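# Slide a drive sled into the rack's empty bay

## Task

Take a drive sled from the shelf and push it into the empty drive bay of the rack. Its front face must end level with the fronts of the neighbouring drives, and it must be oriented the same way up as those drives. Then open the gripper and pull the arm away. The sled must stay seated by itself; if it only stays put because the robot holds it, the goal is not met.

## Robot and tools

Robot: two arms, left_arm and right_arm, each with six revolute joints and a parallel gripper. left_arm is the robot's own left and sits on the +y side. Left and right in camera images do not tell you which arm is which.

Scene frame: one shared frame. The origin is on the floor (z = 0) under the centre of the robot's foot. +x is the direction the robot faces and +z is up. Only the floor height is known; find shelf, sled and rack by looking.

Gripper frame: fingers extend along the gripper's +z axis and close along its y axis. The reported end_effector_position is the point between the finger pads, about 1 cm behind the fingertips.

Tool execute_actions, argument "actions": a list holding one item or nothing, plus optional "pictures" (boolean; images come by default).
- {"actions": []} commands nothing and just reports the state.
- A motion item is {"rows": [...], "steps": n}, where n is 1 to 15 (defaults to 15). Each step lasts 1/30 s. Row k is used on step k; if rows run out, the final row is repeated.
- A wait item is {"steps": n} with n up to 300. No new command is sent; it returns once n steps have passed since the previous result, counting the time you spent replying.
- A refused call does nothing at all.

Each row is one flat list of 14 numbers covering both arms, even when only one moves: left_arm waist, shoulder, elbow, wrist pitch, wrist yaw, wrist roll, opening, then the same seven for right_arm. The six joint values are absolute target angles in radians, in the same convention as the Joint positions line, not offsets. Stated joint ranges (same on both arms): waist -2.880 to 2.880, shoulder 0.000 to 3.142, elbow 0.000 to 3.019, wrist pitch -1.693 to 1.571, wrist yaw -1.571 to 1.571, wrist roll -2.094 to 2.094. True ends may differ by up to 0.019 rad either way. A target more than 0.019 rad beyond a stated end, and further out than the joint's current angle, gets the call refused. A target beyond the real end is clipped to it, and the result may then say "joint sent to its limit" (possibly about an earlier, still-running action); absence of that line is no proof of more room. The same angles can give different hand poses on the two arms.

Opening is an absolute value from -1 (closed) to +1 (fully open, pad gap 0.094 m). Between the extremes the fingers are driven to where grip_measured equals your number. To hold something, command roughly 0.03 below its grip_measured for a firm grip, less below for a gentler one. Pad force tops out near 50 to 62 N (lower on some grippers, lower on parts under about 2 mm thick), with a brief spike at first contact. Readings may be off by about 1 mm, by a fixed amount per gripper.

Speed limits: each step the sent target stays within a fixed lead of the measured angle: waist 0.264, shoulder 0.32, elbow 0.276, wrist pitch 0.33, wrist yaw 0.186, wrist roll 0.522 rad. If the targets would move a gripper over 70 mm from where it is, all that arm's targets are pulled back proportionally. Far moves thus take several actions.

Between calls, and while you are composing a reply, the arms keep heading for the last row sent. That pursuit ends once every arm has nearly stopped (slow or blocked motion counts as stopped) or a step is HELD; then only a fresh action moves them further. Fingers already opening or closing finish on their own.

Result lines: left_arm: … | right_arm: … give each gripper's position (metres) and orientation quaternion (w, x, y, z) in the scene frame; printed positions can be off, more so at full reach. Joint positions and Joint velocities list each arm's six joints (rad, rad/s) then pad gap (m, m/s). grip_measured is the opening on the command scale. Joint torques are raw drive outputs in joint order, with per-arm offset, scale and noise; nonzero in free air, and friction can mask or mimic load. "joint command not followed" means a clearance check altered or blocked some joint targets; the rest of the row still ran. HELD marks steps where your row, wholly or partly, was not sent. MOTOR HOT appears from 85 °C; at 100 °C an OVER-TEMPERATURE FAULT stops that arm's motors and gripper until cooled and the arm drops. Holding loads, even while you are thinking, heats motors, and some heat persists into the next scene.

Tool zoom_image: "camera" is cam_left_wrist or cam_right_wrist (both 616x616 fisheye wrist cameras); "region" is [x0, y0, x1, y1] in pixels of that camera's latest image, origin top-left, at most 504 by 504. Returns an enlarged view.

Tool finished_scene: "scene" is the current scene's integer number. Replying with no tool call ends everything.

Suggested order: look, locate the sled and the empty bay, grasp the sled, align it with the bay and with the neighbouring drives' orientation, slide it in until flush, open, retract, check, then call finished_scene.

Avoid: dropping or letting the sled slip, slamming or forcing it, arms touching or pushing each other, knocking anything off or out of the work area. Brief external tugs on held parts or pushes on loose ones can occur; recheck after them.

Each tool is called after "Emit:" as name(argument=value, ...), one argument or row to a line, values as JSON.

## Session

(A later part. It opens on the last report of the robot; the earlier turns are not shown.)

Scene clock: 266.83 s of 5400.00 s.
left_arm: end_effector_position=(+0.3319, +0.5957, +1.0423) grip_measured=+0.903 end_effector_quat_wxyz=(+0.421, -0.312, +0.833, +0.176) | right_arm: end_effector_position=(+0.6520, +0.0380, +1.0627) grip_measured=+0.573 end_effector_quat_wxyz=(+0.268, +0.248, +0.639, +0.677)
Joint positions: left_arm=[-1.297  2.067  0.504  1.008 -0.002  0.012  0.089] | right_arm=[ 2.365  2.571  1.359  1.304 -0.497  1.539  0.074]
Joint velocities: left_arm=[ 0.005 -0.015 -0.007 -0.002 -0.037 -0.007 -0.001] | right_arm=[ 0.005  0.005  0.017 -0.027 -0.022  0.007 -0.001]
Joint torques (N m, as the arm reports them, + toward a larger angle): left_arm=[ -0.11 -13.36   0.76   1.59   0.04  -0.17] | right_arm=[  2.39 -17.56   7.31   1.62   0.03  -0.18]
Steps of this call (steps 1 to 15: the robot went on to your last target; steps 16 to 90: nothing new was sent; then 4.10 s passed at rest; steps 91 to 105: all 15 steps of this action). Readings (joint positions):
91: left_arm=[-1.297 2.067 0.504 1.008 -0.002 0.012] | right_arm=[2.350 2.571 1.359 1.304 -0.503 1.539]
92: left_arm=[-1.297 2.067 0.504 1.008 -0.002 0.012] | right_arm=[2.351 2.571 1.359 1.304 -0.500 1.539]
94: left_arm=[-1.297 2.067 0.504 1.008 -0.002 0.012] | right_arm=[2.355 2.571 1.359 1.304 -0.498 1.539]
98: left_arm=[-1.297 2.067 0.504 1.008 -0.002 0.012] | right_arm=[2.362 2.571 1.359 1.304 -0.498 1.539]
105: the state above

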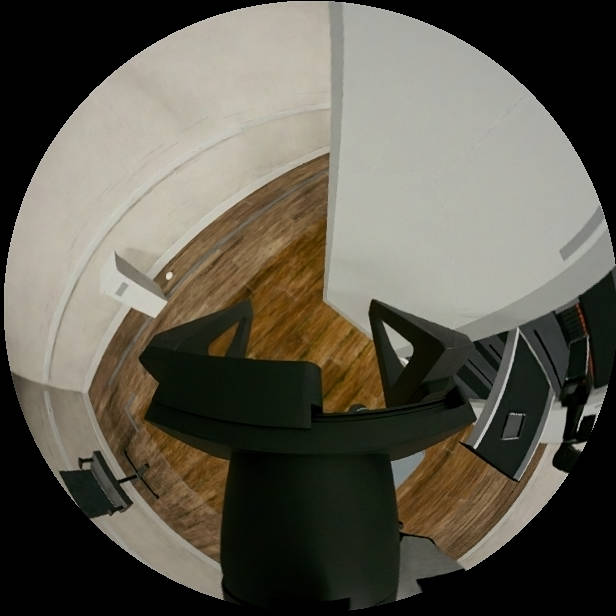

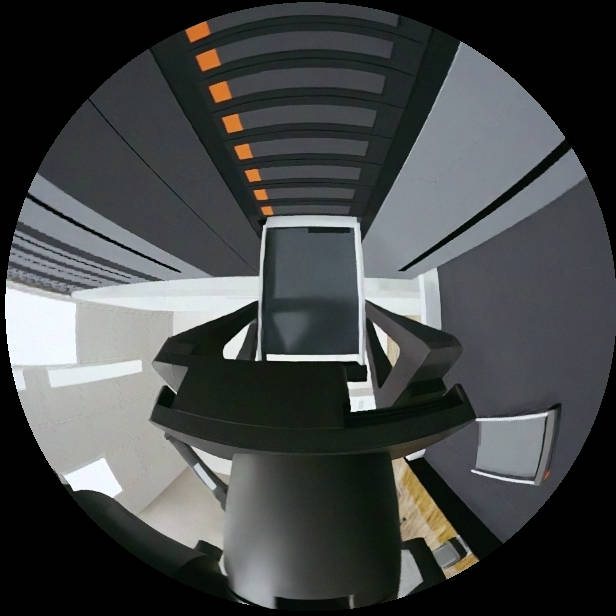

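Emit:
execute_actions(
  actions=[
    {"rows":[[-1.3,2.05,0.5,1.0,0,0,0.9,2.352,2.585,1.4,1.3,-0.5,1.53,0.54],[-1.3,2.05,0.5,1.0,0,0,0.9,2.351,2.585,1.405,1.296,-0.501,1.53,0.54],[-1.3,2.05,0.5,1.0,0,0,0.9,2.35,2.585,1.41,1.292,-0.502,1.53,0.54],[-1.3,2.05,0.5,1.0,0,0,0.9,2.349,2.585,1.415,1.288,-0.503,1.53,0.54],[-1.3,2.05,0.5,1.0,0,0,0.9,2.348,2.585,1.42,1.284,-0.504,1.53,0.54],[-1.3,2.05,0.5,1.0,0,0,0.9,2.347,2.585,1.425,1.28,-0.505,1.53,0.54],[-1.3,2.05,0.5,1.0,0,0,0.9,2.346,2.585,1.43,1.276,-0.506,1.53,0.54]],"steps":15},
  ],
)

Emit:
zoom_image(
  camera="cam_right_wrist",
  region=[230,140,410,320],
)

Scene clock: 273.30 s of 5400.00 s.
left_arm: end_effector_position=(+0.3319, +0.5957, +1.0423) grip_measured=+0.903 end_effector_quat_wxyz=(+0.421, -0.312, +0.833, +0.176) | right_arm: end_effector_position=(+0.6567, +0.0382, +1.0628) grip_measured=+0.573 end_effector_quat_wxyz=(+0.265, +0.245, +0.641, +0.677)
Joint positions: left_arm=[-1.297  2.067  0.504  1.008 -0.002  0.012  0.089] | right_arm=[ 2.36   2.574  1.375  1.288 -0.511  1.537  0.074]
Joint velocities: left_arm=[-0.005 -0.015  0.012  0.002 -0.081  0.037 -0.001] | right_arm=[-0.005 -0.005  0.012  0.007 -0.037  0.022  0.001]
Joint torques (N m, as the arm reports them, + toward a larger angle): left_arm=[  0.03 -13.36   0.77   1.6    0.05  -0.17] | right_arm=[  0.36 -17.89   8.98   1.29   0.14  -0.17]
Steps of this call (steps 1 to 15: the robot went on to your last target; steps 16 to 90: nothing new was sent; then 2.97 s passed at rest; steps 91 to 105: all 15 steps of this action). Readings (joint positions):
91: left_arm=[-1.297 2.067 0.504 1.008 -0.002 0.012] | right_arm=[2.365 2.571 1.359 1.304 -0.497 1.539]
92: left_arm=[-1.297 2.067 0.504 1.008 -0.002 0.012] | right_arm=[2.365 2.571 1.360 1.303 -0.498 1.539]
94: left_arm=[-1.297 2.067 0.504 1.008 -0.002 0.012] | right_arm=[2.364 2.573 1.366 1.298 -0.500 1.539]
98: left_arm=[-1.297 2.067 0.504 1.008 -0.002 0.012] | right_arm=[2.361 2.574 1.375 1.288 -0.510 1.538]
105: the state above

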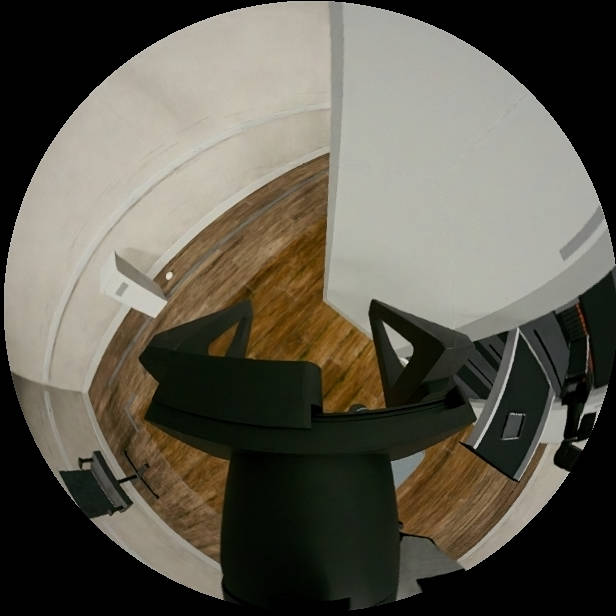

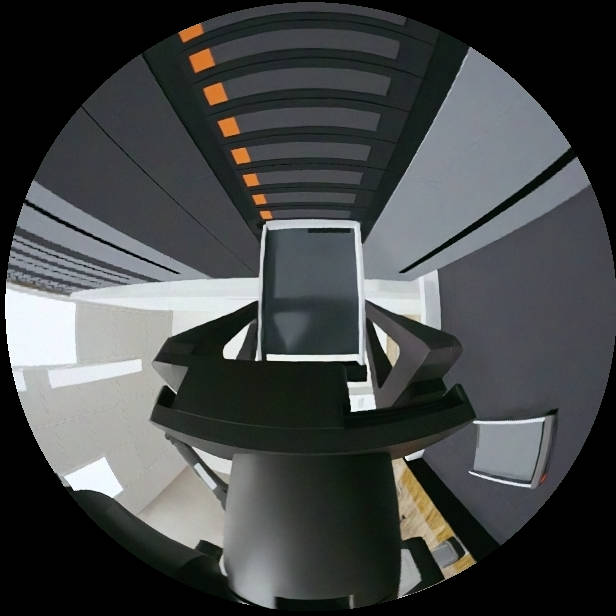

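Region (230, 140, 410, 320) of cam_right_wrist's 616x616 image, scaled by 2.800, with more detail than that image has.

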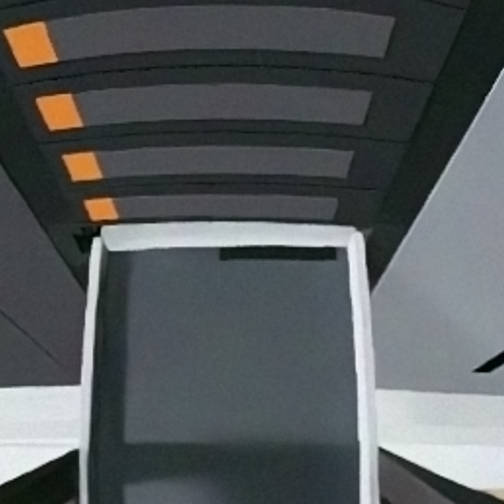

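Emit:
execute_actions(
  actions=[
    {"rows":[[-1.3,2.05,0.5,1.0,0,0,0.9,2.343,2.585,1.365,1.29,-0.506,1.53,0.54],[-1.3,2.05,0.5,1.0,0,0,0.9,2.343,2.585,1.365,1.29,-0.506,1.53,0.54],[-1.3,2.05,0.5,1.0,0,0,0.9,2.343,2.585,1.365,1.29,-0.506,1.53,0.54],[-1.3,2.05,0.5,1.0,0,0,0.9,2.343,2.585,1.365,1.29,-0.506,1.53,0.54],[-1.3,2.05,0.5,1.0,0,0,0.9,2.343,2.585,1.365,1.29,-0.506,1.53,0.54],[-1.3,2.05,0.5,1.0,0,0,0.9,2.343,2.585,1.365,1.29,-0.506,1.53,0.54],[-1.3,2.05,0.5,1.0,0,0,0.9,2.343,2.585,1.4,1.285,-0.508,1.53,0.54],[-1.3,2.05,0.5,1.0,0,0,0.9,2.342,2.585,1.41,1.28,-0.51,1.53,0.54],[-1.3,2.05,0.5,1.0,0,0,0.9,2.341,2.585,1.42,1.275,-0.512,1.53,0.54],[-1.3,2.05,0.5,1.0,0,0,0.9,2.34,2.585,1.43,1.27,-0.514,1.53,0.54]],"steps":15},
  ],
)

Emit:
zoom_image(
  camera="cam_right_wrist",
  region=[230,140,410,320],
)

Scene clock: 284.37 s of 5400.00 s.
left_arm: end_effector_position=(+0.3319, +0.5957, +1.0423) grip_measured=+0.903 end_effector_quat_wxyz=(+0.421, -0.312, +0.833, +0.176) | right_arm: end_effector_position=(+0.6658, +0.0350, +1.0658) grip_measured=+0.573 end_effector_quat_wxyz=(+0.269, +0.245, +0.639, +0.677)
Joint positions: left_arm=[-1.297  2.067  0.504  1.008 -0.002  0.012  0.089] | right_arm=[ 2.352  2.574  1.395  1.273 -0.513  1.537  0.074]
Joint velocities: left_arm=[-0.005  0.005  0.007 -0.002  0.007 -0.037 -0.001] | right_arm=[-0.024  0.005  0.002 -0.071 -0.007  0.007 -0.   ]
Joint torques (N m, as the arm reports them, + toward a larger angle): left_arm=[ -0.17 -13.32   0.76   1.62   0.04  -0.17] | right_arm=[  1.   -18.     7.28   1.88  -0.03  -0.17]
Steps of this call (steps 1 to 15: the robot went on to your last target; steps 16 to 90: nothing new was sent; then 7.57 s passed at rest; steps 91 to 105: all 15 steps of this action). Readings (joint positions):
91: left_arm=[-1.297 2.067 0.504 1.008 -0.002 0.012] | right_arm=[2.360 2.574 1.373 1.288 -0.511 1.537]
92: left_arm=[-1.297 2.067 0.504 1.008 -0.002 0.012] | right_arm=[2.360 2.574 1.373 1.288 -0.511 1.537]
94: left_arm=[-1.297 2.067 0.504 1.008 -0.002 0.012] | right_arm=[2.359 2.574 1.372 1.288 -0.509 1.537]
98: left_arm=[-1.297 2.067 0.504 1.008 -0.002 0.012] | right_arm=[2.356 2.574 1.371 1.287 -0.510 1.537]
105: the state above

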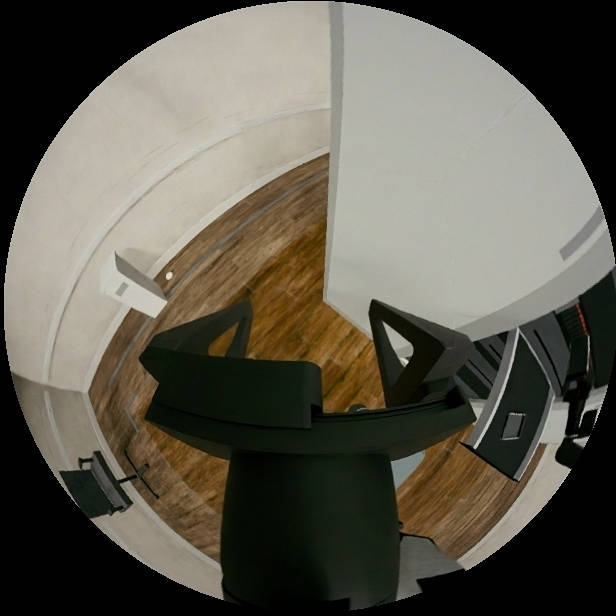

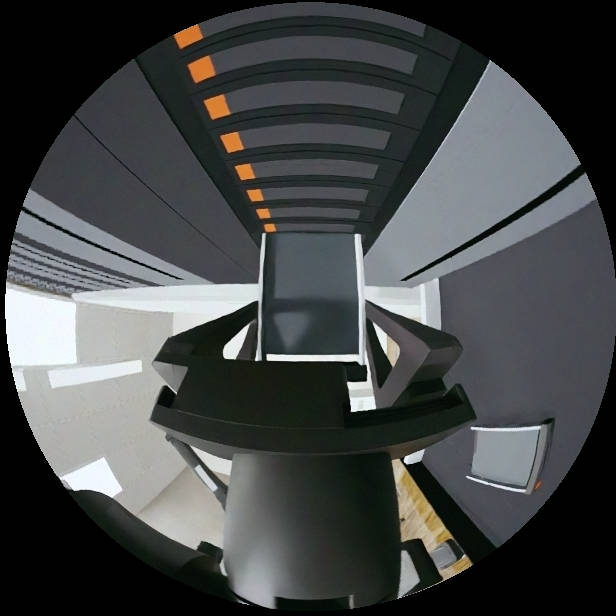

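Region (230, 140, 410, 320) of cam_right_wrist's 616x616 image, scaled by 2.800, with more detail than that image has.

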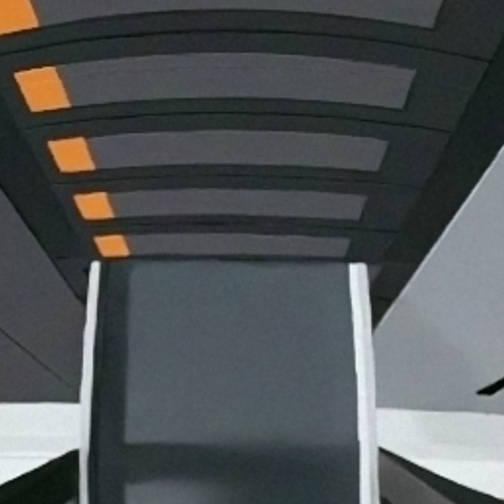

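Emit:
execute_actions(
  actions=[
    {"rows":[[-1.3,2.05,0.5,1.0,0,0,0.9,2.339,2.587,1.435,1.266,-0.515,1.53,0.54],[-1.3,2.05,0.5,1.0,0,0,0.9,2.337,2.588,1.442,1.26,-0.517,1.53,0.54],[-1.3,2.05,0.5,1.0,0,0,0.9,2.335,2.589,1.449,1.254,-0.519,1.53,0.54],[-1.3,2.05,0.5,1.0,0,0,0.9,2.333,2.59,1.456,1.247,-0.521,1.53,0.54],[-1.3,2.05,0.5,1.0,0,0,0.9,2.331,2.591,1.463,1.24,-0.523,1.53,0.54],[-1.3,2.05,0.5,1.0,0,0,0.9,2.329,2.592,1.47,1.233,-0.525,1.53,0.54],[-1.3,2.05,0.5,1.0,0,0,0.9,2.327,2.593,1.477,1.226,-0.527,1.53,0.54],[-1.3,2.05,0.5,1.0,0,0,0.9,2.325,2.594,1.484,1.219,-0.529,1.53,0.54],[-1.3,2.05,0.5,1.0,0,0,0.9,2.323,2.595,1.491,1.212,-0.531,1.53,0.54],[-1.3,2.05,0.5,1.0,0,0,0.9,2.321,2.596,1.498,1.205,-0.533,1.53,0.54]],"steps":15},
  ],
)

Scene clock: 296.73 s of 5400.00 s.
left_arm: end_effector_position=(+0.3319, +0.5957, +1.0423) grip_measured=+0.903 end_effector_quat_wxyz=(+0.421, -0.312, +0.833, +0.176) | right_arm: end_effector_position=(+0.6816, +0.0346, +1.0648) grip_measured=+0.573 end_effector_quat_wxyz=(+0.259, +0.244, +0.645, +0.676)
Joint positions: left_arm=[-1.297  2.067  0.504  1.008 -0.002  0.012  0.089] | right_arm=[ 2.34   2.583  1.446  1.216 -0.541  1.539  0.074]
Joint velocities: left_arm=[-0.005 -0.015 -0.012 -0.022 -0.051 -0.007  0.   ] | right_arm=[-0.005  0.005 -0.017  0.012 -0.007  0.022  0.   ]
Joint torques (N m, as the arm reports them, + toward a larger angle): left_arm=[ -0.06 -13.27   0.76   1.65   0.05  -0.17] | right_arm=[ -0.51 -18.4    9.21   1.25   0.25  -0.19]
Steps of this call (steps 1 to 15: the robot went on to your last target; steps 16 to 90: nothing new was sent; then 8.87 s passed at rest; steps 91 to 105: all 15 steps of this action). Readings (joint positions):
91: left_arm=[-1.297 2.067 0.504 1.008 -0.002 0.012] | right_arm=[2.352 2.574 1.395 1.272 -0.513 1.537]
92: left_arm=[-1.297 2.067 0.504 1.008 -0.002 0.012] | right_arm=[2.352 2.574 1.397 1.270 -0.514 1.537]
94: left_arm=[-1.297 2.067 0.504 1.008 -0.002 0.012] | right_arm=[2.351 2.576 1.403 1.261 -0.517 1.537]
98: left_arm=[-1.297 2.067 0.504 1.008 -0.002 0.012] | right_arm=[2.345 2.581 1.429 1.235 -0.529 1.537]
105: the state above

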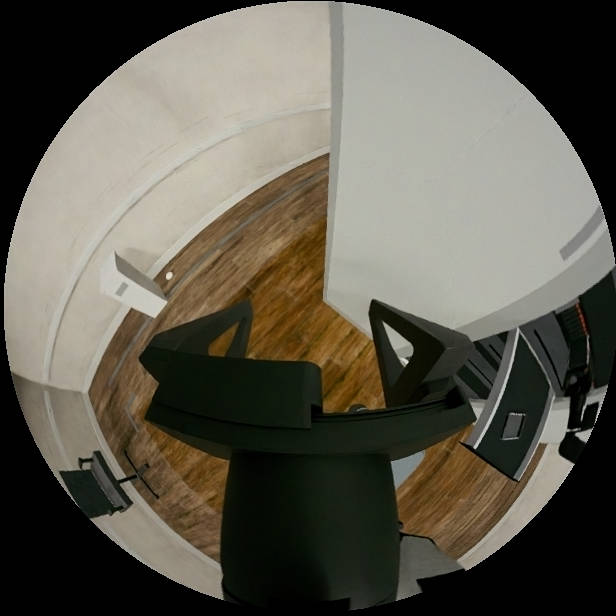

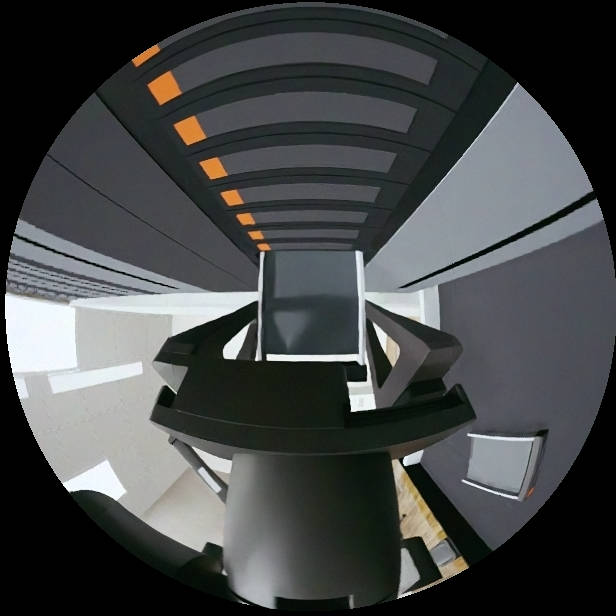

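Emit:
execute_actions(
  actions=[
    {"rows":[[-1.3,2.05,0.5,1.0,0,0,0.9,2.315,2.596,1.49,1.205,-0.545,1.53,0.54],[-1.3,2.05,0.5,1.0,0,0,0.9,2.312,2.597,1.495,1.2,-0.547,1.53,0.54],[-1.3,2.05,0.5,1.0,0,0,0.9,2.309,2.598,1.502,1.194,-0.549,1.53,0.54],[-1.3,2.05,0.5,1.0,0,0,0.9,2.306,2.599,1.509,1.188,-0.551,1.53,0.54],[-1.3,2.05,0.5,1.0,0,0,0.9,2.304,2.6,1.516,1.181,-0.553,1.53,0.54],[-1.3,2.05,0.5,1.0,0,0,0.9,2.302,2.601,1.523,1.174,-0.555,1.53,0.54],[-1.3,2.05,0.5,1.0,0,0,0.9,2.3,2.602,1.53,1.167,-0.557,1.53,0.54],[-1.3,2.05,0.5,1.0,0,0,0.9,2.298,2.603,1.537,1.16,-0.559,1.53,0.54],[-1.3,2.05,0.5,1.0,0,0,0.9,2.296,2.604,1.544,1.153,-0.561,1.53,0.54],[-1.3,2.05,0.5,1.0,0,0,0.9,2.294,2.605,1.551,1.146,-0.563,1.53,0.54]],"steps":15},
  ],
)

Scene clock: 308.90 s of 5400.00 s.
left_arm: end_effector_position=(+0.3319, +0.5957, +1.0423) grip_measured=+0.903 end_effector_quat_wxyz=(+0.421, -0.312, +0.833, +0.176) | right_arm: end_effector_position=(+0.6956, +0.0331, +1.0664) grip_measured=+0.573 end_effector_quat_wxyz=(+0.246, +0.242, +0.649, +0.678)
Joint positions: left_arm=[-1.297  2.067  0.504  1.008 -0.002  0.012  0.089] | right_arm=[ 2.326  2.587  1.491  1.163 -0.578  1.547  0.074]
Joint velocities: left_arm=[ 0.005 -0.015  0.002  0.002 -0.051 -0.022 -0.   ] | right_arm=[ 0.005 -0.015 -0.037 -0.002 -0.022 -0.007 -0.001]
Joint torques (N m, as the arm reports them, + toward a larger angle): left_arm=[ -0.17 -13.23   0.75   1.61   0.05  -0.17] | right_arm=[ -0.47 -18.54  10.12   1.01   0.61  -0.29]
Steps of this call (steps 1 to 15: the robot went on to your last target; steps 16 to 90: nothing new was sent; then 8.67 s passed at rest; steps 91 to 105: all 15 steps of this action). Readings (joint positions):
91: left_arm=[-1.297 2.067 0.504 1.008 -0.002 0.012] | right_arm=[2.340 2.583 1.446 1.216 -0.543 1.539]
92: left_arm=[-1.297 2.067 0.504 1.008 -0.002 0.012] | right_arm=[2.338 2.583 1.446 1.215 -0.547 1.539]
94: left_arm=[-1.297 2.067 0.504 1.008 -0.002 0.012] | right_arm=[2.335 2.583 1.450 1.210 -0.558 1.539]
98: left_arm=[-1.297 2.067 0.504 1.008 -0.002 0.012] | right_arm=[2.330 2.584 1.467 1.189 -0.571 1.541]
105: the state above

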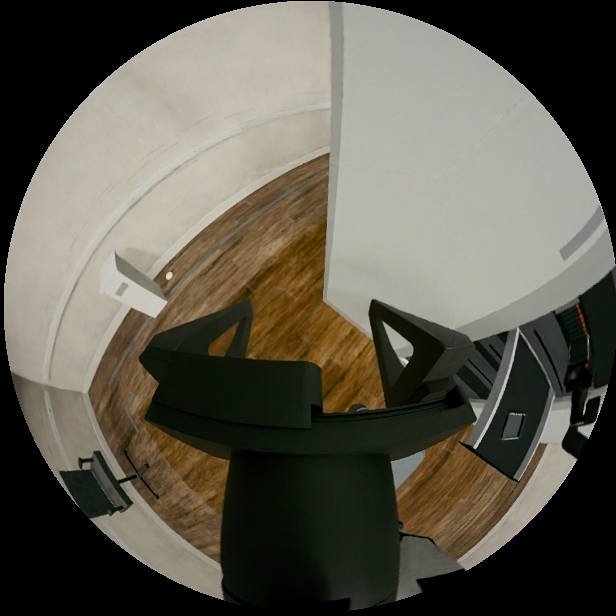

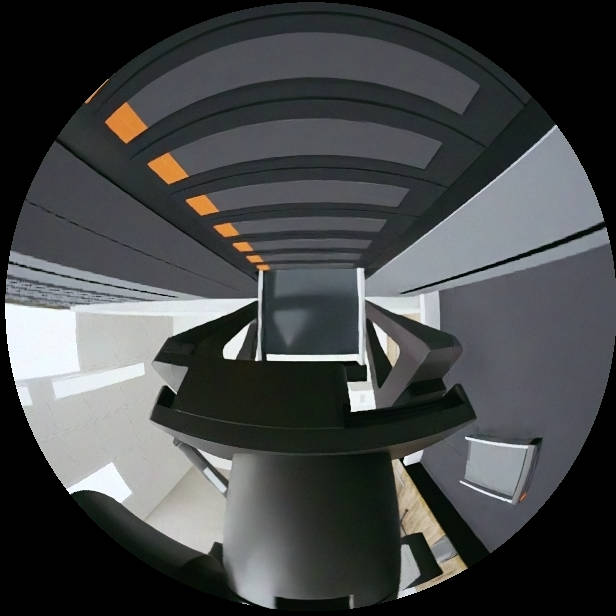

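Emit:
execute_actions(
  actions=[
    {"rows":[[-1.3,2.05,0.5,1.0,0,0,0.9,2.326,2.59,1.495,1.163,-0.578,1.545,0.54],[-1.3,2.05,0.5,1.0,0,0,0.9,2.326,2.59,1.495,1.163,-0.578,1.545,0.54],[-1.3,2.05,0.5,1.0,0,0,0.9,2.326,2.59,1.495,1.163,-0.578,1.545,0.56],[-1.3,2.05,0.5,1.0,0,0,0.9,2.326,2.59,1.495,1.163,-0.578,1.545,0.58],[-1.3,2.05,0.5,1.0,0,0,0.9,2.326,2.59,1.495,1.163,-0.578,1.545,0.6],[-1.3,2.05,0.5,1.0,0,0,0.9,2.326,2.59,1.495,1.163,-0.578,1.545,0.65],[-1.3,2.05,0.5,1.0,0,0,0.9,2.326,2.59,1.495,1.163,-0.578,1.545,0.75],[-1.3,2.05,0.5,1.0,0,0,0.9,2.326,2.59,1.495,1.163,-0.578,1.545,1]],"steps":15},
  ],
)

Scene clock: 317.67 s of 5400.00 s.
left_arm: end_effector_position=(+0.3319, +0.5957, +1.0423) grip_measured=+0.903 end_effector_quat_wxyz=(+0.421, -0.312, +0.833, +0.176) | right_arm: end_effector_position=(+0.6951, +0.0337, +1.0665) grip_measured=+1.000 end_effector_quat_wxyz=(+0.244, +0.242, +0.649, +0.678)
Joint positions: left_arm=[-1.297  2.067  0.504  1.008 -0.002  0.012  0.089] | right_arm=[ 2.326  2.587  1.491  1.163 -0.581  1.55   0.094]
Joint velocities: left_arm=[ 0.005 -0.005 -0.017  0.002  0.066 -0.022 -0.   ] | right_arm=[ 0.005 -0.005 -0.012 -0.007 -0.037  0.051  0.   ]
Joint torques (N m, as the arm reports them, + toward a larger angle): left_arm=[ -0.17 -13.38   0.74   1.61   0.05  -0.17] | right_arm=[  1.66 -19.67   5.56   1.72   0.03  -0.13]
Steps of this call (steps 1 to 15: the robot went on to your last target; steps 16 to 90: nothing new was sent; then 5.27 s passed at rest; steps 91 to 105: all 15 steps of this action). Readings (joint positions):
91: left_arm=[-1.297 2.067 0.504 1.008 -0.002 0.012] | right_arm=[2.326 2.587 1.491 1.163 -0.581 1.548]
92: left_arm=[-1.297 2.067 0.504 1.008 -0.002 0.012] | right_arm=[2.326 2.587 1.491 1.163 -0.581 1.549]
94: left_arm=[-1.297 2.067 0.504 1.008 -0.002 0.012] | right_arm=[2.326 2.587 1.491 1.163 -0.581 1.550]
98: left_arm=[-1.297 2.067 0.504 1.008 -0.002 0.012] | right_arm=[2.326 2.587 1.491 1.163 -0.581 1.550]
105: the state above

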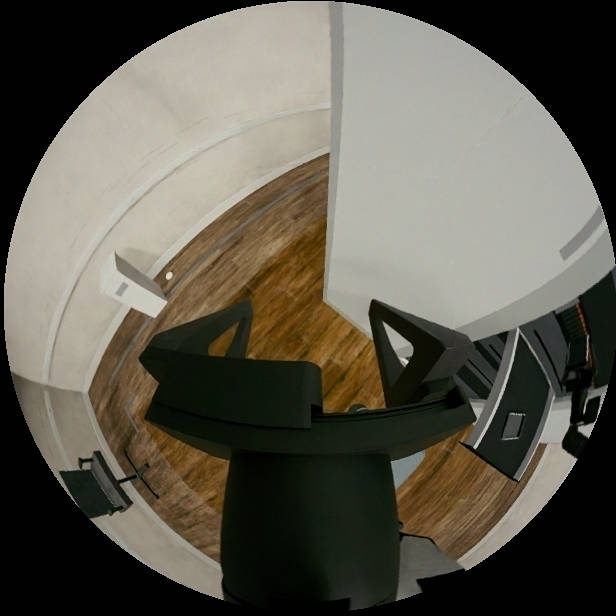

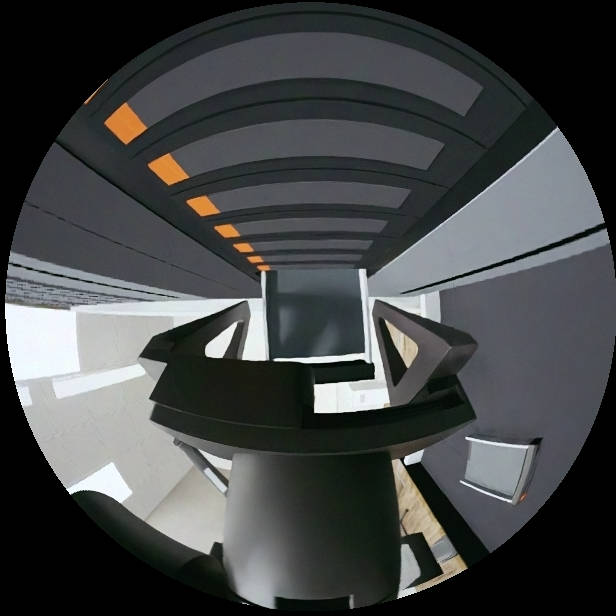

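Emit:
execute_actions(
  actions=[
    {"rows":[[-1.3,2.05,0.5,1.0,0,0,0.9,2.31,2.585,1.455,1.2,-0.597,1.55,1],[-1.3,2.05,0.5,1.0,0,0,0.9,2.31,2.585,1.455,1.2,-0.597,1.55,1],[-1.3,2.05,0.5,1.0,0,0,0.9,2.295,2.582,1.42,1.235,-0.612,1.55,1],[-1.3,2.05,0.5,1.0,0,0,0.9,2.295,2.582,1.42,1.235,-0.612,1.55,1],[-1.3,2.05,0.5,1.0,0,0,0.9,2.28,2.58,1.385,1.27,-0.628,1.55,1],[-1.3,2.05,0.5,1.0,0,0,0.9,2.28,2.58,1.385,1.27,-0.628,1.55,1],[-1.3,2.05,0.5,1.0,0,0,0.9,2.262,2.575,1.35,1.31,-0.645,1.55,1],[-1.3,2.05,0.5,1.0,0,0,0.9,2.262,2.575,1.35,1.31,-0.645,1.55,1],[-1.3,2.05,0.5,1.0,0,0,0.9,2.245,2.57,1.31,1.345,-0.66,1.55,1]],"steps":15},
  ],
)

Scene clock: 340.43 s of 5400.00 s.
left_arm: end_effector_position=(+0.3319, +0.5957, +1.0423) grip_measured=+0.903 end_effector_quat_wxyz=(+0.421, -0.312, +0.833, +0.176) | right_arm: end_effector_position=(+0.6483, -0.0324, +1.0444) grip_measured=+1.000 end_effector_quat_wxyz=(+0.246, +0.247, +0.651, +0.674)
Joint positions: left_arm=[-1.297  2.067  0.504  1.008 -0.002  0.012  0.089] | right_arm=[ 2.239  2.576  1.31   1.326 -0.657  1.55   0.094]
Joint velocities: left_arm=[-0.015  0.005  0.007 -0.007  0.007 -0.051 -0.001] | right_arm=[-0.103 -0.024 -0.022  0.056 -0.066  0.022  0.   ]
Joint torques (N m, as the arm reports them, + toward a larger angle): left_arm=[ -0.08 -13.3    0.78   1.65   0.06  -0.18] | right_arm=[  2.42 -18.61   3.66   2.35  -0.2   -0.08]
Steps of this call (steps 1 to 15: the robot went on to your last target; steps 16 to 90: nothing new was sent; then 19.27 s passed at rest; steps 91 to 105: all 15 steps of this action). Readings (joint positions):
91: left_arm=[-1.297 2.067 0.504 1.008 -0.002 0.012] | right_arm=[2.325 2.587 1.488 1.167 -0.587 1.550]
92: left_arm=[-1.297 2.067 0.504 1.008 -0.002 0.012] | right_arm=[2.325 2.585 1.481 1.175 -0.591 1.550]
94: left_arm=[-1.297 2.067 0.504 1.008 -0.002 0.012] | right_arm=[2.322 2.581 1.455 1.201 -0.607 1.550]
98: left_arm=[-1.297 2.067 0.504 1.008 -0.002 0.012] | right_arm=[2.299 2.577 1.383 1.270 -0.640 1.550]
105: the state above

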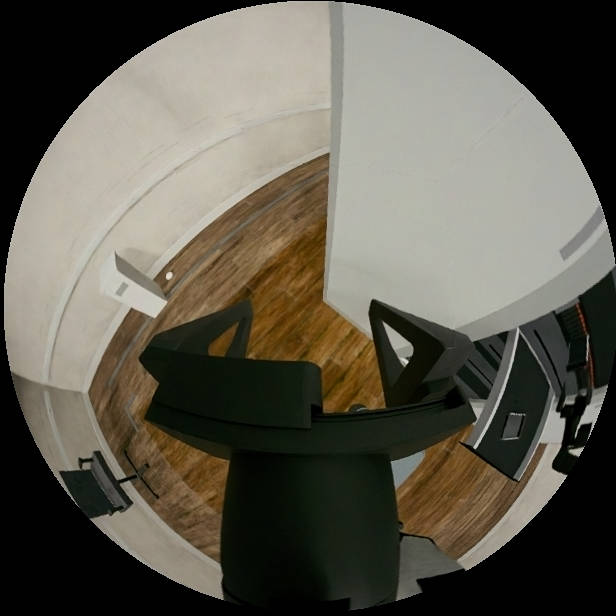

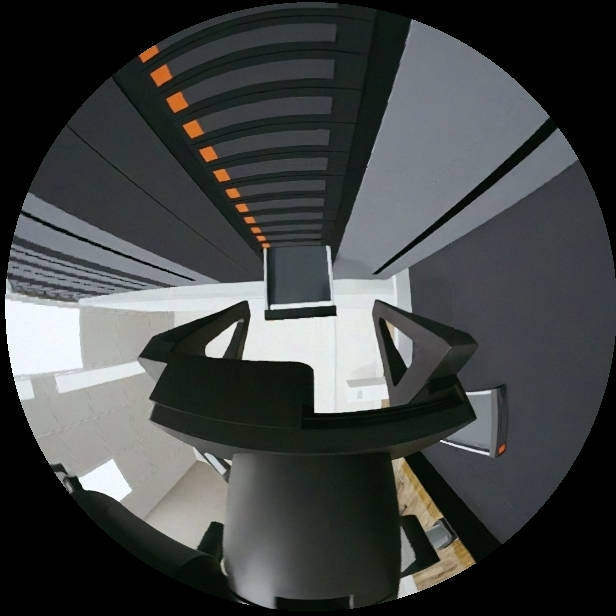

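Clear, and the sled is holding. Retracting further, then swinging to the push pose.

Emit:
execute_actions(
  actions=[
    {"rows":[[-1.3,2.05,0.5,1.0,0,0,0.9,2.245,2.47,0.95,1.5,-0.6,1.57,0]],"steps":15},
  ],
  pictures=false,
)

Emit:
execute_actions(
  actions=[
    {"rows":[[-1.3,2.05,0.5,1.0,0,0,0.9,2.4,2.45,0.95,1.53,0.0,1.59,0],[-1.3,2.05,0.5,1.0,0,0,0.9,2.4,2.45,0.95,1.53,0.0,1.59,0],[-1.3,2.05,0.5,1.0,0,0,0.9,2.4,2.45,0.95,1.53,0.2,1.59,0],[-1.3,2.05,0.5,1.0,0,0,0.9,2.45,2.45,0.95,1.53,0.4,1.59,0],[-1.3,2.05,0.5,1.0,0,0,0.9,2.5,2.45,0.95,1.53,0.5,1.59,0],[-1.3,2.05,0.5,1.0,0,0,0.9,2.55,2.45,0.95,1.53,0.62,1.59,0],[-1.3,2.05,0.5,1.0,0,0,0.9,2.6,2.45,0.95,1.53,0.62,1.59,0],[-1.3,2.05,0.5,1.0,0,0,0.9,2.645,2.45,0.95,1.53,0.62,1.59,0]],"steps":15},
  ],
  pictures=false,
)

Emit:
execute_actions(
  actions=[
    {"rows":[[-1.3,2.05,0.5,1.0,0,0,0.9,2.66,2.47,1.08,1.43,0.64,1.59,0]],"steps":15},
  ],
)

Scene clock: 351.23 s of 5400.00 s.
left_arm: end_effector_position=(+0.3319, +0.5957, +1.0423) grip_measured=+0.903 end_effector_quat_wxyz=(+0.421, -0.312, +0.833, +0.176) | right_arm: end_effector_position=(+0.5416, -0.0624, +1.0497) grip_measured=+0.002 end_effector_quat_wxyz=(+0.229, +0.297, +0.663, +0.648)
Joint positions: left_arm=[-1.297  2.067  0.504  1.008 -0.002  0.012  0.089] | right_arm=[ 2.238  2.466  0.938  1.485 -0.603  1.559  0.047]
Joint velocities: left_arm=[ 0.005 -0.015  0.007 -0.007 -0.051  0.051  0.001] | right_arm=[-0.005 -0.015 -0.017  0.012  0.022 -0.007  0.   ]
Joint torques (N m, as the arm reports them, + toward a larger angle): left_arm=[ -0.1  -13.25   0.74   1.62   0.05  -0.17] | right_arm=[  1.52 -14.19   2.31   2.42   0.04   0.06]
Steps of this call (steps 1 to 15: the robot went on to your last target; steps 16 to 90: nothing new was sent; then 7.30 s passed at rest; steps 91 to 105: all 15 steps of this action). Readings (joint positions):
91: left_arm=[-1.297 2.067 0.504 1.008 -0.002 0.012] | right_arm=[2.238 2.566 1.283 1.353 -0.628 1.551]
92: left_arm=[-1.297 2.067 0.504 1.008 -0.002 0.012] | right_arm=[2.238 2.542 1.219 1.391 -0.612 1.552]
94: left_arm=[-1.297 2.067 0.504 1.008 -0.002 0.012] | right_arm=[2.238 2.487 1.065 1.446 -0.605 1.554]
98: left_arm=[-1.297 2.067 0.504 1.008 -0.002 0.012] | right_arm=[2.238 2.463 0.938 1.484 -0.605 1.557]
105: the state above

Scene clock: 351.73 s of 5400.00 s.
left_arm: end_effector_position=(+0.3319, +0.5957, +1.0423) grip_measured=+0.903 end_effector_quat_wxyz=(+0.421, -0.312, +0.833, +0.176) | right_arm: end_effector_position=(+0.5137, +0.0162, +1.0721) grip_measured=+0.002 end_effector_quat_wxyz=(+0.460, +0.510, +0.514, +0.514)
Joint positions: left_arm=[-1.297  2.067  0.504  1.008 -0.002  0.012  0.089] | right_arm=[2.705 2.451 0.949 1.516 0.61  1.578 0.047]
Joint velocities: left_arm=[-0.015 -0.005 -0.007 -0.017 -0.007 -0.051 -0.   ] | right_arm=[-0.151  0.005  0.007  0.027  0.051  0.037 -0.001]
Joint torques (N m, as the arm reports them, + toward a larger angle): left_arm=[ -0.08 -13.33   0.74   1.61   0.05  -0.17] | right_arm=[ -1.74 -15.3    1.85   2.12   0.16   0.1 ]
Steps of this call (steps 1 to 15: all 15 steps of this action). Readings (joint positions):
1: left_arm=[-1.297 2.067 0.504 1.008 -0.002 0.012] | right_arm=[2.251 2.465 0.938 1.491 -0.507 1.562]
2: left_arm=[-1.297 2.067 0.504 1.008 -0.002 0.012] | right_arm=[2.270 2.465 0.938 1.498 -0.399 1.566]
4: left_arm=[-1.297 2.067 0.504 1.008 -0.002 0.012] | right_arm=[2.333 2.461 0.940 1.508 -0.186 1.571]
8: left_arm=[-1.297 2.067 0.504 1.008 -0.002 0.012] | right_arm=[2.514 2.452 0.945 1.513 0.190 1.574]
15: the state above

Scene clock: 352.23 s of 5400.00 s.
left_arm: end_effector_position=(+0.3319, +0.5957, +1.0423) grip_measured=+0.903 end_effector_quat_wxyz=(+0.421, -0.312, +0.833, +0.176) | right_arm: end_effector_position=(+0.5650, +0.0147, +1.0805) grip_measured=+0.002 end_effector_quat_wxyz=(+0.480, +0.526, +0.482, +0.510)
Joint positions: left_arm=[-1.297  2.067  0.504  1.008 -0.002  0.012  0.089] | right_arm=[2.66  2.46  1.079 1.438 0.637 1.579 0.047]
Joint velocities: left_arm=[-0.015 -0.005 -0.012 -0.007 -0.066  0.007  0.   ] | right_arm=[ 0.005 -0.005 -0.022 -0.012 -0.007 -0.125 -0.   ]
Joint torques (N m, as the arm reports them, + toward a larger angle): left_arm=[ -0.04 -13.31   0.75   1.6    0.05  -0.18] | right_arm=[  1.84 -15.84   2.84   1.39   0.05   0.06]
Steps of this call (steps 1 to 15: all 15 steps of this action). Readings (joint positions):
1: left_arm=[-1.297 2.067 0.504 1.008 -0.002 0.012] | right_arm=[2.699 2.451 0.960 1.500 0.627 1.578]
2: left_arm=[-1.297 2.067 0.504 1.008 -0.002 0.012] | right_arm=[2.691 2.455 0.983 1.476 0.635 1.579]
4: left_arm=[-1.297 2.067 0.504 1.008 -0.002 0.012] | right_arm=[2.674 2.463 1.038 1.448 0.637 1.579]
8: left_arm=[-1.297 2.067 0.504 1.008 -0.002 0.012] | right_arm=[2.660 2.460 1.079 1.440 0.637 1.579]
15: the state above

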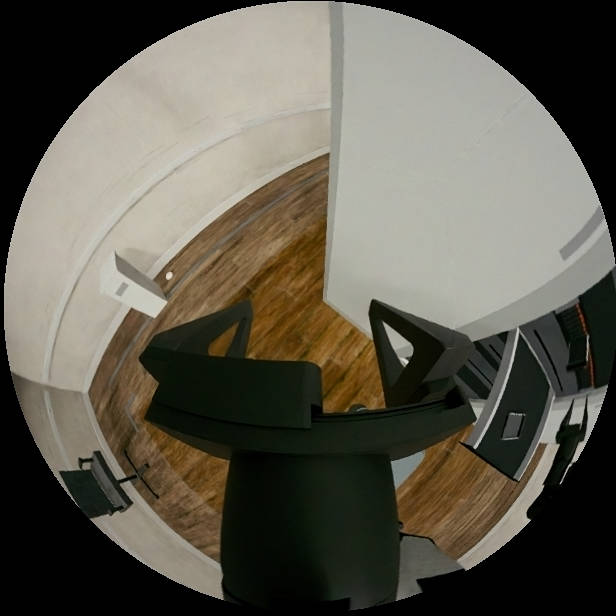

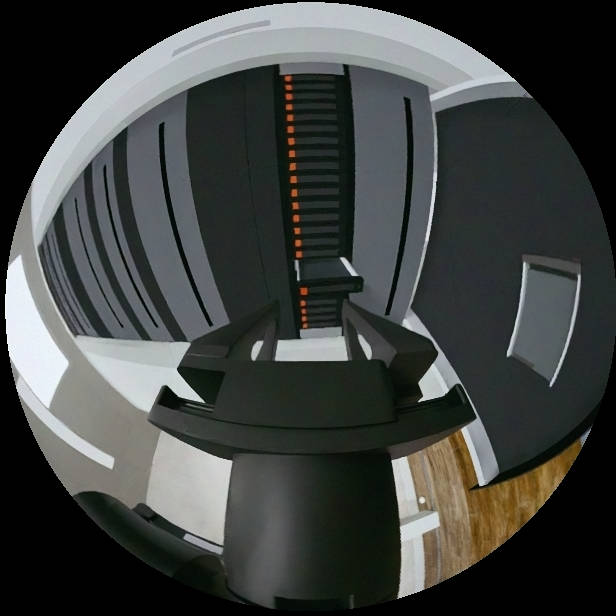

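Emit:
execute_actions(
  actions=[
    {"rows":[[-1.3,2.05,0.5,1.0,0,0,0.9,2.69,2.50,1.10,1.43,0.67,1.59,0]],"steps":15},
  ],
)

Scene clock: 367.60 s of 5400.00 s.
left_arm: end_effector_position=(+0.3319, +0.5957, +1.0423) grip_measured=+0.903 end_effector_quat_wxyz=(+0.421, -0.312, +0.833, +0.176) | right_arm: end_effector_position=(+0.5533, +0.0225, +1.0665) grip_measured=+0.002 end_effector_quat_wxyz=(+0.480, +0.529, +0.489, +0.501)
Joint positions: left_arm=[-1.297  2.067  0.504  1.008 -0.002  0.012  0.089] | right_arm=[2.685 2.485 1.081 1.438 0.667 1.579 0.047]
Joint velocities: left_arm=[-0.015 -0.015 -0.017  0.012  0.022  0.037 -0.   ] | right_arm=[ 0.005  0.005  0.012  0.002  0.022 -0.037 -0.   ]
Joint torques (N m, as the arm reports them, + toward a larger angle): left_arm=[ -0.19 -13.36   0.74   1.63   0.05  -0.17] | right_arm=[  2.24 -15.29   4.15   1.39   0.08   0.05]
Steps of this call (steps 1 to 15: the robot went on to your last target; steps 16 to 90: nothing new was sent; then 11.87 s passed at rest; steps 91 to 105: all 15 steps of this action). Readings (joint positions):
91: left_arm=[-1.297 2.067 0.504 1.008 -0.002 0.012] | right_arm=[2.661 2.462 1.080 1.438 0.653 1.579]
92: left_arm=[-1.297 2.067 0.504 1.008 -0.002 0.012] | right_arm=[2.663 2.463 1.081 1.438 0.662 1.579]
94: left_arm=[-1.297 2.067 0.504 1.008 -0.002 0.012] | right_arm=[2.670 2.470 1.081 1.438 0.666 1.579]
98: left_arm=[-1.297 2.067 0.504 1.008 -0.002 0.012] | right_arm=[2.682 2.483 1.081 1.438 0.667 1.579]
105: the state above

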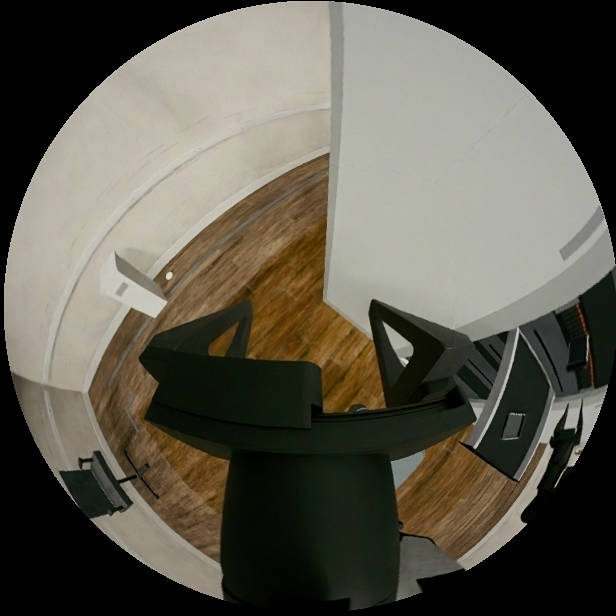

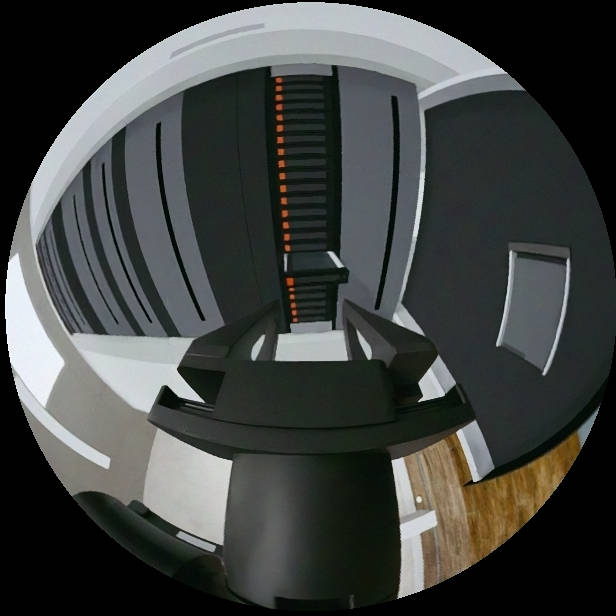

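Emit:
execute_actions(
  actions=[
    {"rows":[[-1.3,2.05,0.5,1.0,0,0,0.9,2.71,2.51,1.13,1.41,0.69,1.59,0],[-1.3,2.05,0.5,1.0,0,0,0.9,2.71,2.51,1.16,1.38,0.69,1.59,0],[-1.3,2.05,0.5,1.0,0,0,0.9,2.70,2.51,1.19,1.35,0.68,1.59,0],[-1.3,2.05,0.5,1.0,0,0,0.9,2.69,2.51,1.22,1.32,0.67,1.59,0],[-1.3,2.05,0.5,1.0,0,0,0.9,2.68,2.51,1.24,1.30,0.66,1.59,0]],"steps":15},
  ],
)

Scene clock: 374.07 s of 5400.00 s.
left_arm: end_effector_position=(+0.3319, +0.5957, +1.0423) grip_measured=+0.903 end_effector_quat_wxyz=(+0.421, -0.312, +0.833, +0.176) | right_arm: end_effector_position=(+0.5953, +0.0577, +1.0743) grip_measured=+0.002 end_effector_quat_wxyz=(+0.478, +0.526, +0.488, +0.506)
Joint positions: left_arm=[-1.297  2.067  0.504  1.008 -0.002  0.012  0.089] | right_arm=[2.689 2.499 1.233 1.309 0.661 1.58  0.047]
Joint velocities: left_arm=[ 0.005 -0.015 -0.012 -0.012 -0.051  0.022  0.   ] | right_arm=[-0.015 -0.015 -0.007  0.007  0.007  0.007 -0.001]
Joint torques (N m, as the arm reports them, + toward a larger angle): left_arm=[ -0.09 -13.35   0.73   1.61   0.05  -0.17] | right_arm=[  1.11 -15.64   4.26   1.22  -0.12   0.05]
Steps of this call (steps 1 to 15: the robot went on to your last target; steps 16 to 90: nothing new was sent; then 2.97 s passed at rest; steps 91 to 105: all 15 steps of this action). Readings (joint positions):
91: left_arm=[-1.297 2.067 0.504 1.008 -0.002 0.012] | right_arm=[2.687 2.485 1.084 1.434 0.679 1.579]
92: left_arm=[-1.297 2.067 0.504 1.008 -0.002 0.012] | right_arm=[2.688 2.487 1.093 1.422 0.686 1.579]
94: left_arm=[-1.297 2.067 0.504 1.008 -0.002 0.012] | right_arm=[2.689 2.494 1.131 1.378 0.680 1.579]
98: left_arm=[-1.297 2.067 0.504 1.008 -0.002 0.012] | right_arm=[2.689 2.502 1.220 1.315 0.661 1.580]
105: the state above

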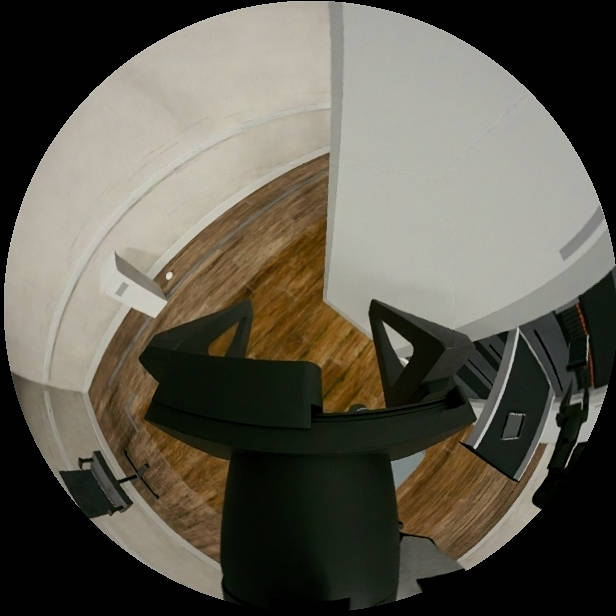

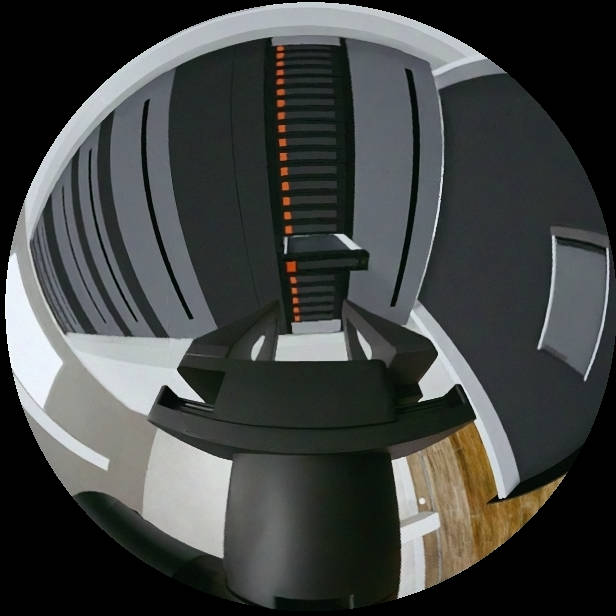

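Emit:
execute_actions(
  actions=[
    {"rows":[[-1.3,2.05,0.5,1.0,0,0,0.9,2.66,2.52,1.24,1.30,0.64,1.59,0],[-1.3,2.05,0.5,1.0,0,0,0.9,2.64,2.53,1.24,1.30,0.62,1.59,0],[-1.3,2.05,0.5,1.0,0,0,0.9,2.625,2.535,1.24,1.30,0.61,1.59,0]],"steps":15},
  ],
)

Scene clock: 382.10 s of 5400.00 s.
left_arm: end_effector_position=(+0.3319, +0.5957, +1.0423) grip_measured=+0.903 end_effector_quat_wxyz=(+0.421, -0.312, +0.833, +0.176) | right_arm: end_effector_position=(+0.6137, +0.0213, +1.0596) grip_measured=+0.002 end_effector_quat_wxyz=(+0.482, +0.532, +0.490, +0.494)
Joint positions: left_arm=[-1.297  2.067  0.504  1.008 -0.002  0.012  0.089] | right_arm=[2.62  2.517 1.233 1.309 0.613 1.58  0.047]
Joint velocities: left_arm=[ 0.005  0.005 -0.012  0.007  0.007  0.007  0.001] | right_arm=[-0.015 -0.005 -0.002 -0.012 -0.037 -0.066  0.   ]
Joint torques (N m, as the arm reports them, + toward a larger angle): left_arm=[ -0.03 -13.34   0.75   1.63   0.05  -0.17] | right_arm=[  2.63 -16.01   4.27   1.32  -0.13   0.04]
Steps of this call (steps 1 to 15: the robot went on to your last target; steps 16 to 90: nothing new was sent; then 4.53 s passed at rest; steps 91 to 105: all 15 steps of this action). Readings (joint positions):
91: left_arm=[-1.297 2.067 0.504 1.008 -0.002 0.012] | right_arm=[2.688 2.499 1.233 1.309 0.652 1.580]
92: left_arm=[-1.297 2.067 0.504 1.008 -0.002 0.012] | right_arm=[2.685 2.500 1.233 1.309 0.635 1.580]
94: left_arm=[-1.297 2.067 0.504 1.008 -0.002 0.012] | right_arm=[2.672 2.502 1.233 1.309 0.615 1.580]
98: left_arm=[-1.297 2.067 0.504 1.008 -0.002 0.012] | right_arm=[2.635 2.512 1.233 1.309 0.613 1.580]
105: the state above

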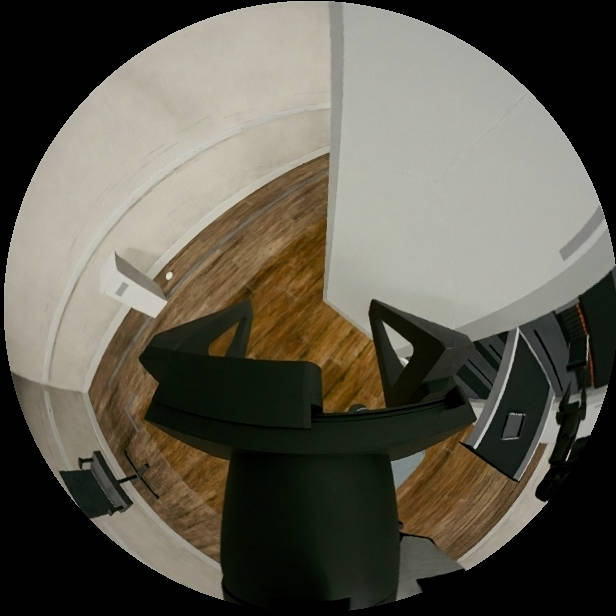

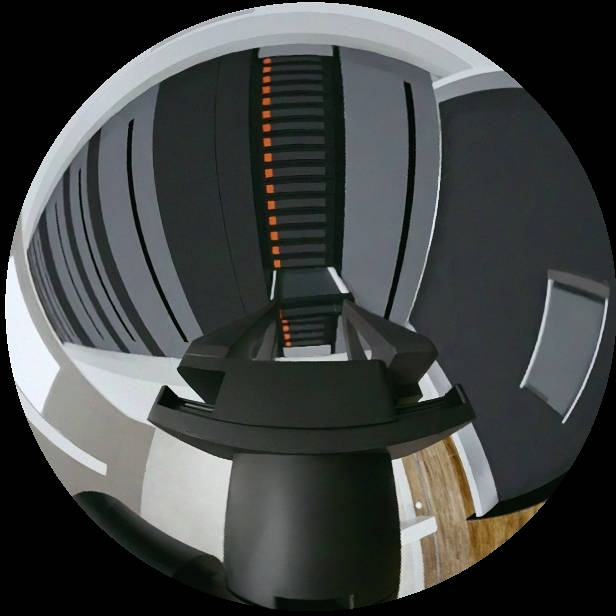

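Emit:
execute_actions(
  actions=[
    {"rows":[[-1.3,2.05,0.5,1.0,0,0,0.9,2.625,2.535,1.26,1.28,0.61,1.59,0],[-1.3,2.05,0.5,1.0,0,0,0.9,2.625,2.535,1.28,1.26,0.61,1.59,0],[-1.3,2.05,0.5,1.0,0,0,0.9,2.625,2.54,1.30,1.24,0.61,1.59,0],[-1.3,2.05,0.5,1.0,0,0,0.9,2.625,2.54,1.315,1.23,0.61,1.59,0]],"steps":15},
  ],
)

Scene clock: 388.03 s of 5400.00 s.
left_arm: end_effector_position=(+0.3319, +0.5957, +1.0423) grip_measured=+0.903 end_effector_quat_wxyz=(+0.421, -0.312, +0.833, +0.176) | right_arm: end_effector_position=(+0.6310, +0.0328, +1.0587) grip_measured=+0.002 end_effector_quat_wxyz=(+0.481, +0.532, +0.496, +0.489)
Joint positions: left_arm=[-1.297  2.067  0.504  1.008 -0.002  0.012  0.089] | right_arm=[2.62  2.525 1.294 1.238 0.612 1.58  0.047]
Joint velocities: left_arm=[ 0.005 -0.015  0.012  0.002 -0.007  0.081 -0.001] | right_arm=[-0.005 -0.015  0.002 -0.002  0.037 -0.022 -0.   ]
Joint torques (N m, as the arm reports them, + toward a larger angle): left_arm=[  0.01 -13.3    0.74   1.6    0.05  -0.17] | right_arm=[  2.4  -16.55   5.9    1.25  -0.13   0.05]
Steps of this call (steps 1 to 15: the robot went on to your last target; steps 16 to 90: nothing new was sent; then 2.43 s passed at rest; steps 91 to 105: all 15 steps of this action). Readings (joint positions):
91: left_arm=[-1.297 2.067 0.504 1.008 -0.002 0.012] | right_arm=[2.620 2.517 1.233 1.304 0.613 1.580]
92: left_arm=[-1.297 2.067 0.504 1.008 -0.002 0.012] | right_arm=[2.620 2.517 1.235 1.294 0.613 1.580]
94: left_arm=[-1.297 2.067 0.504 1.008 -0.002 0.012] | right_arm=[2.620 2.521 1.252 1.264 0.613 1.580]
98: left_arm=[-1.297 2.067 0.504 1.008 -0.002 0.012] | right_arm=[2.620 2.525 1.289 1.241 0.613 1.580]
105: the state above

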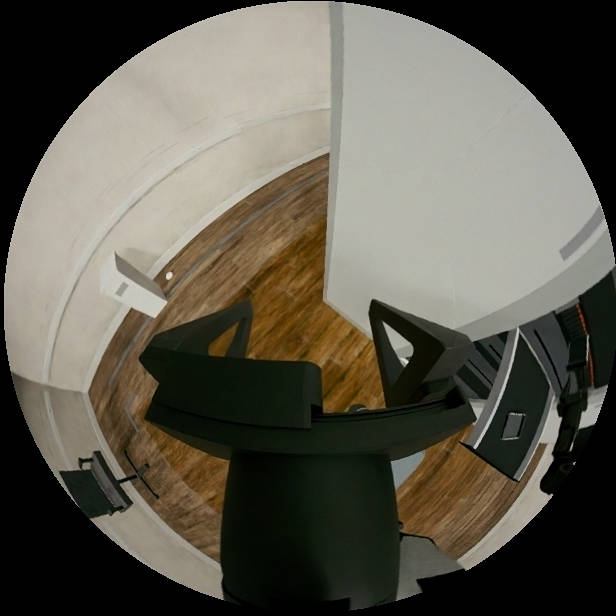

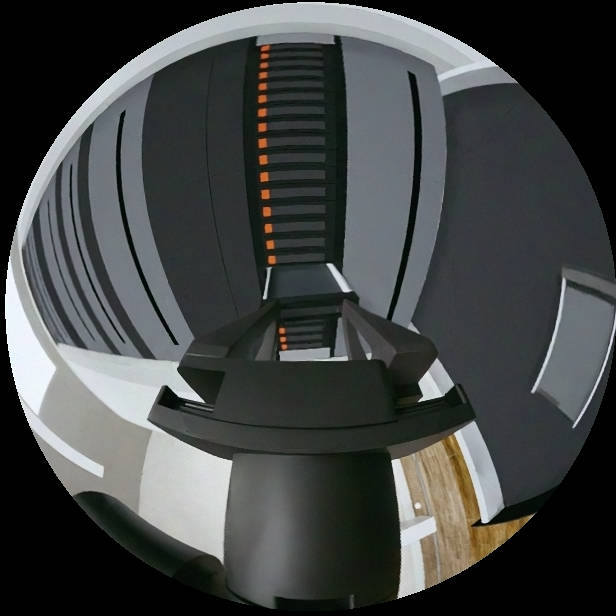

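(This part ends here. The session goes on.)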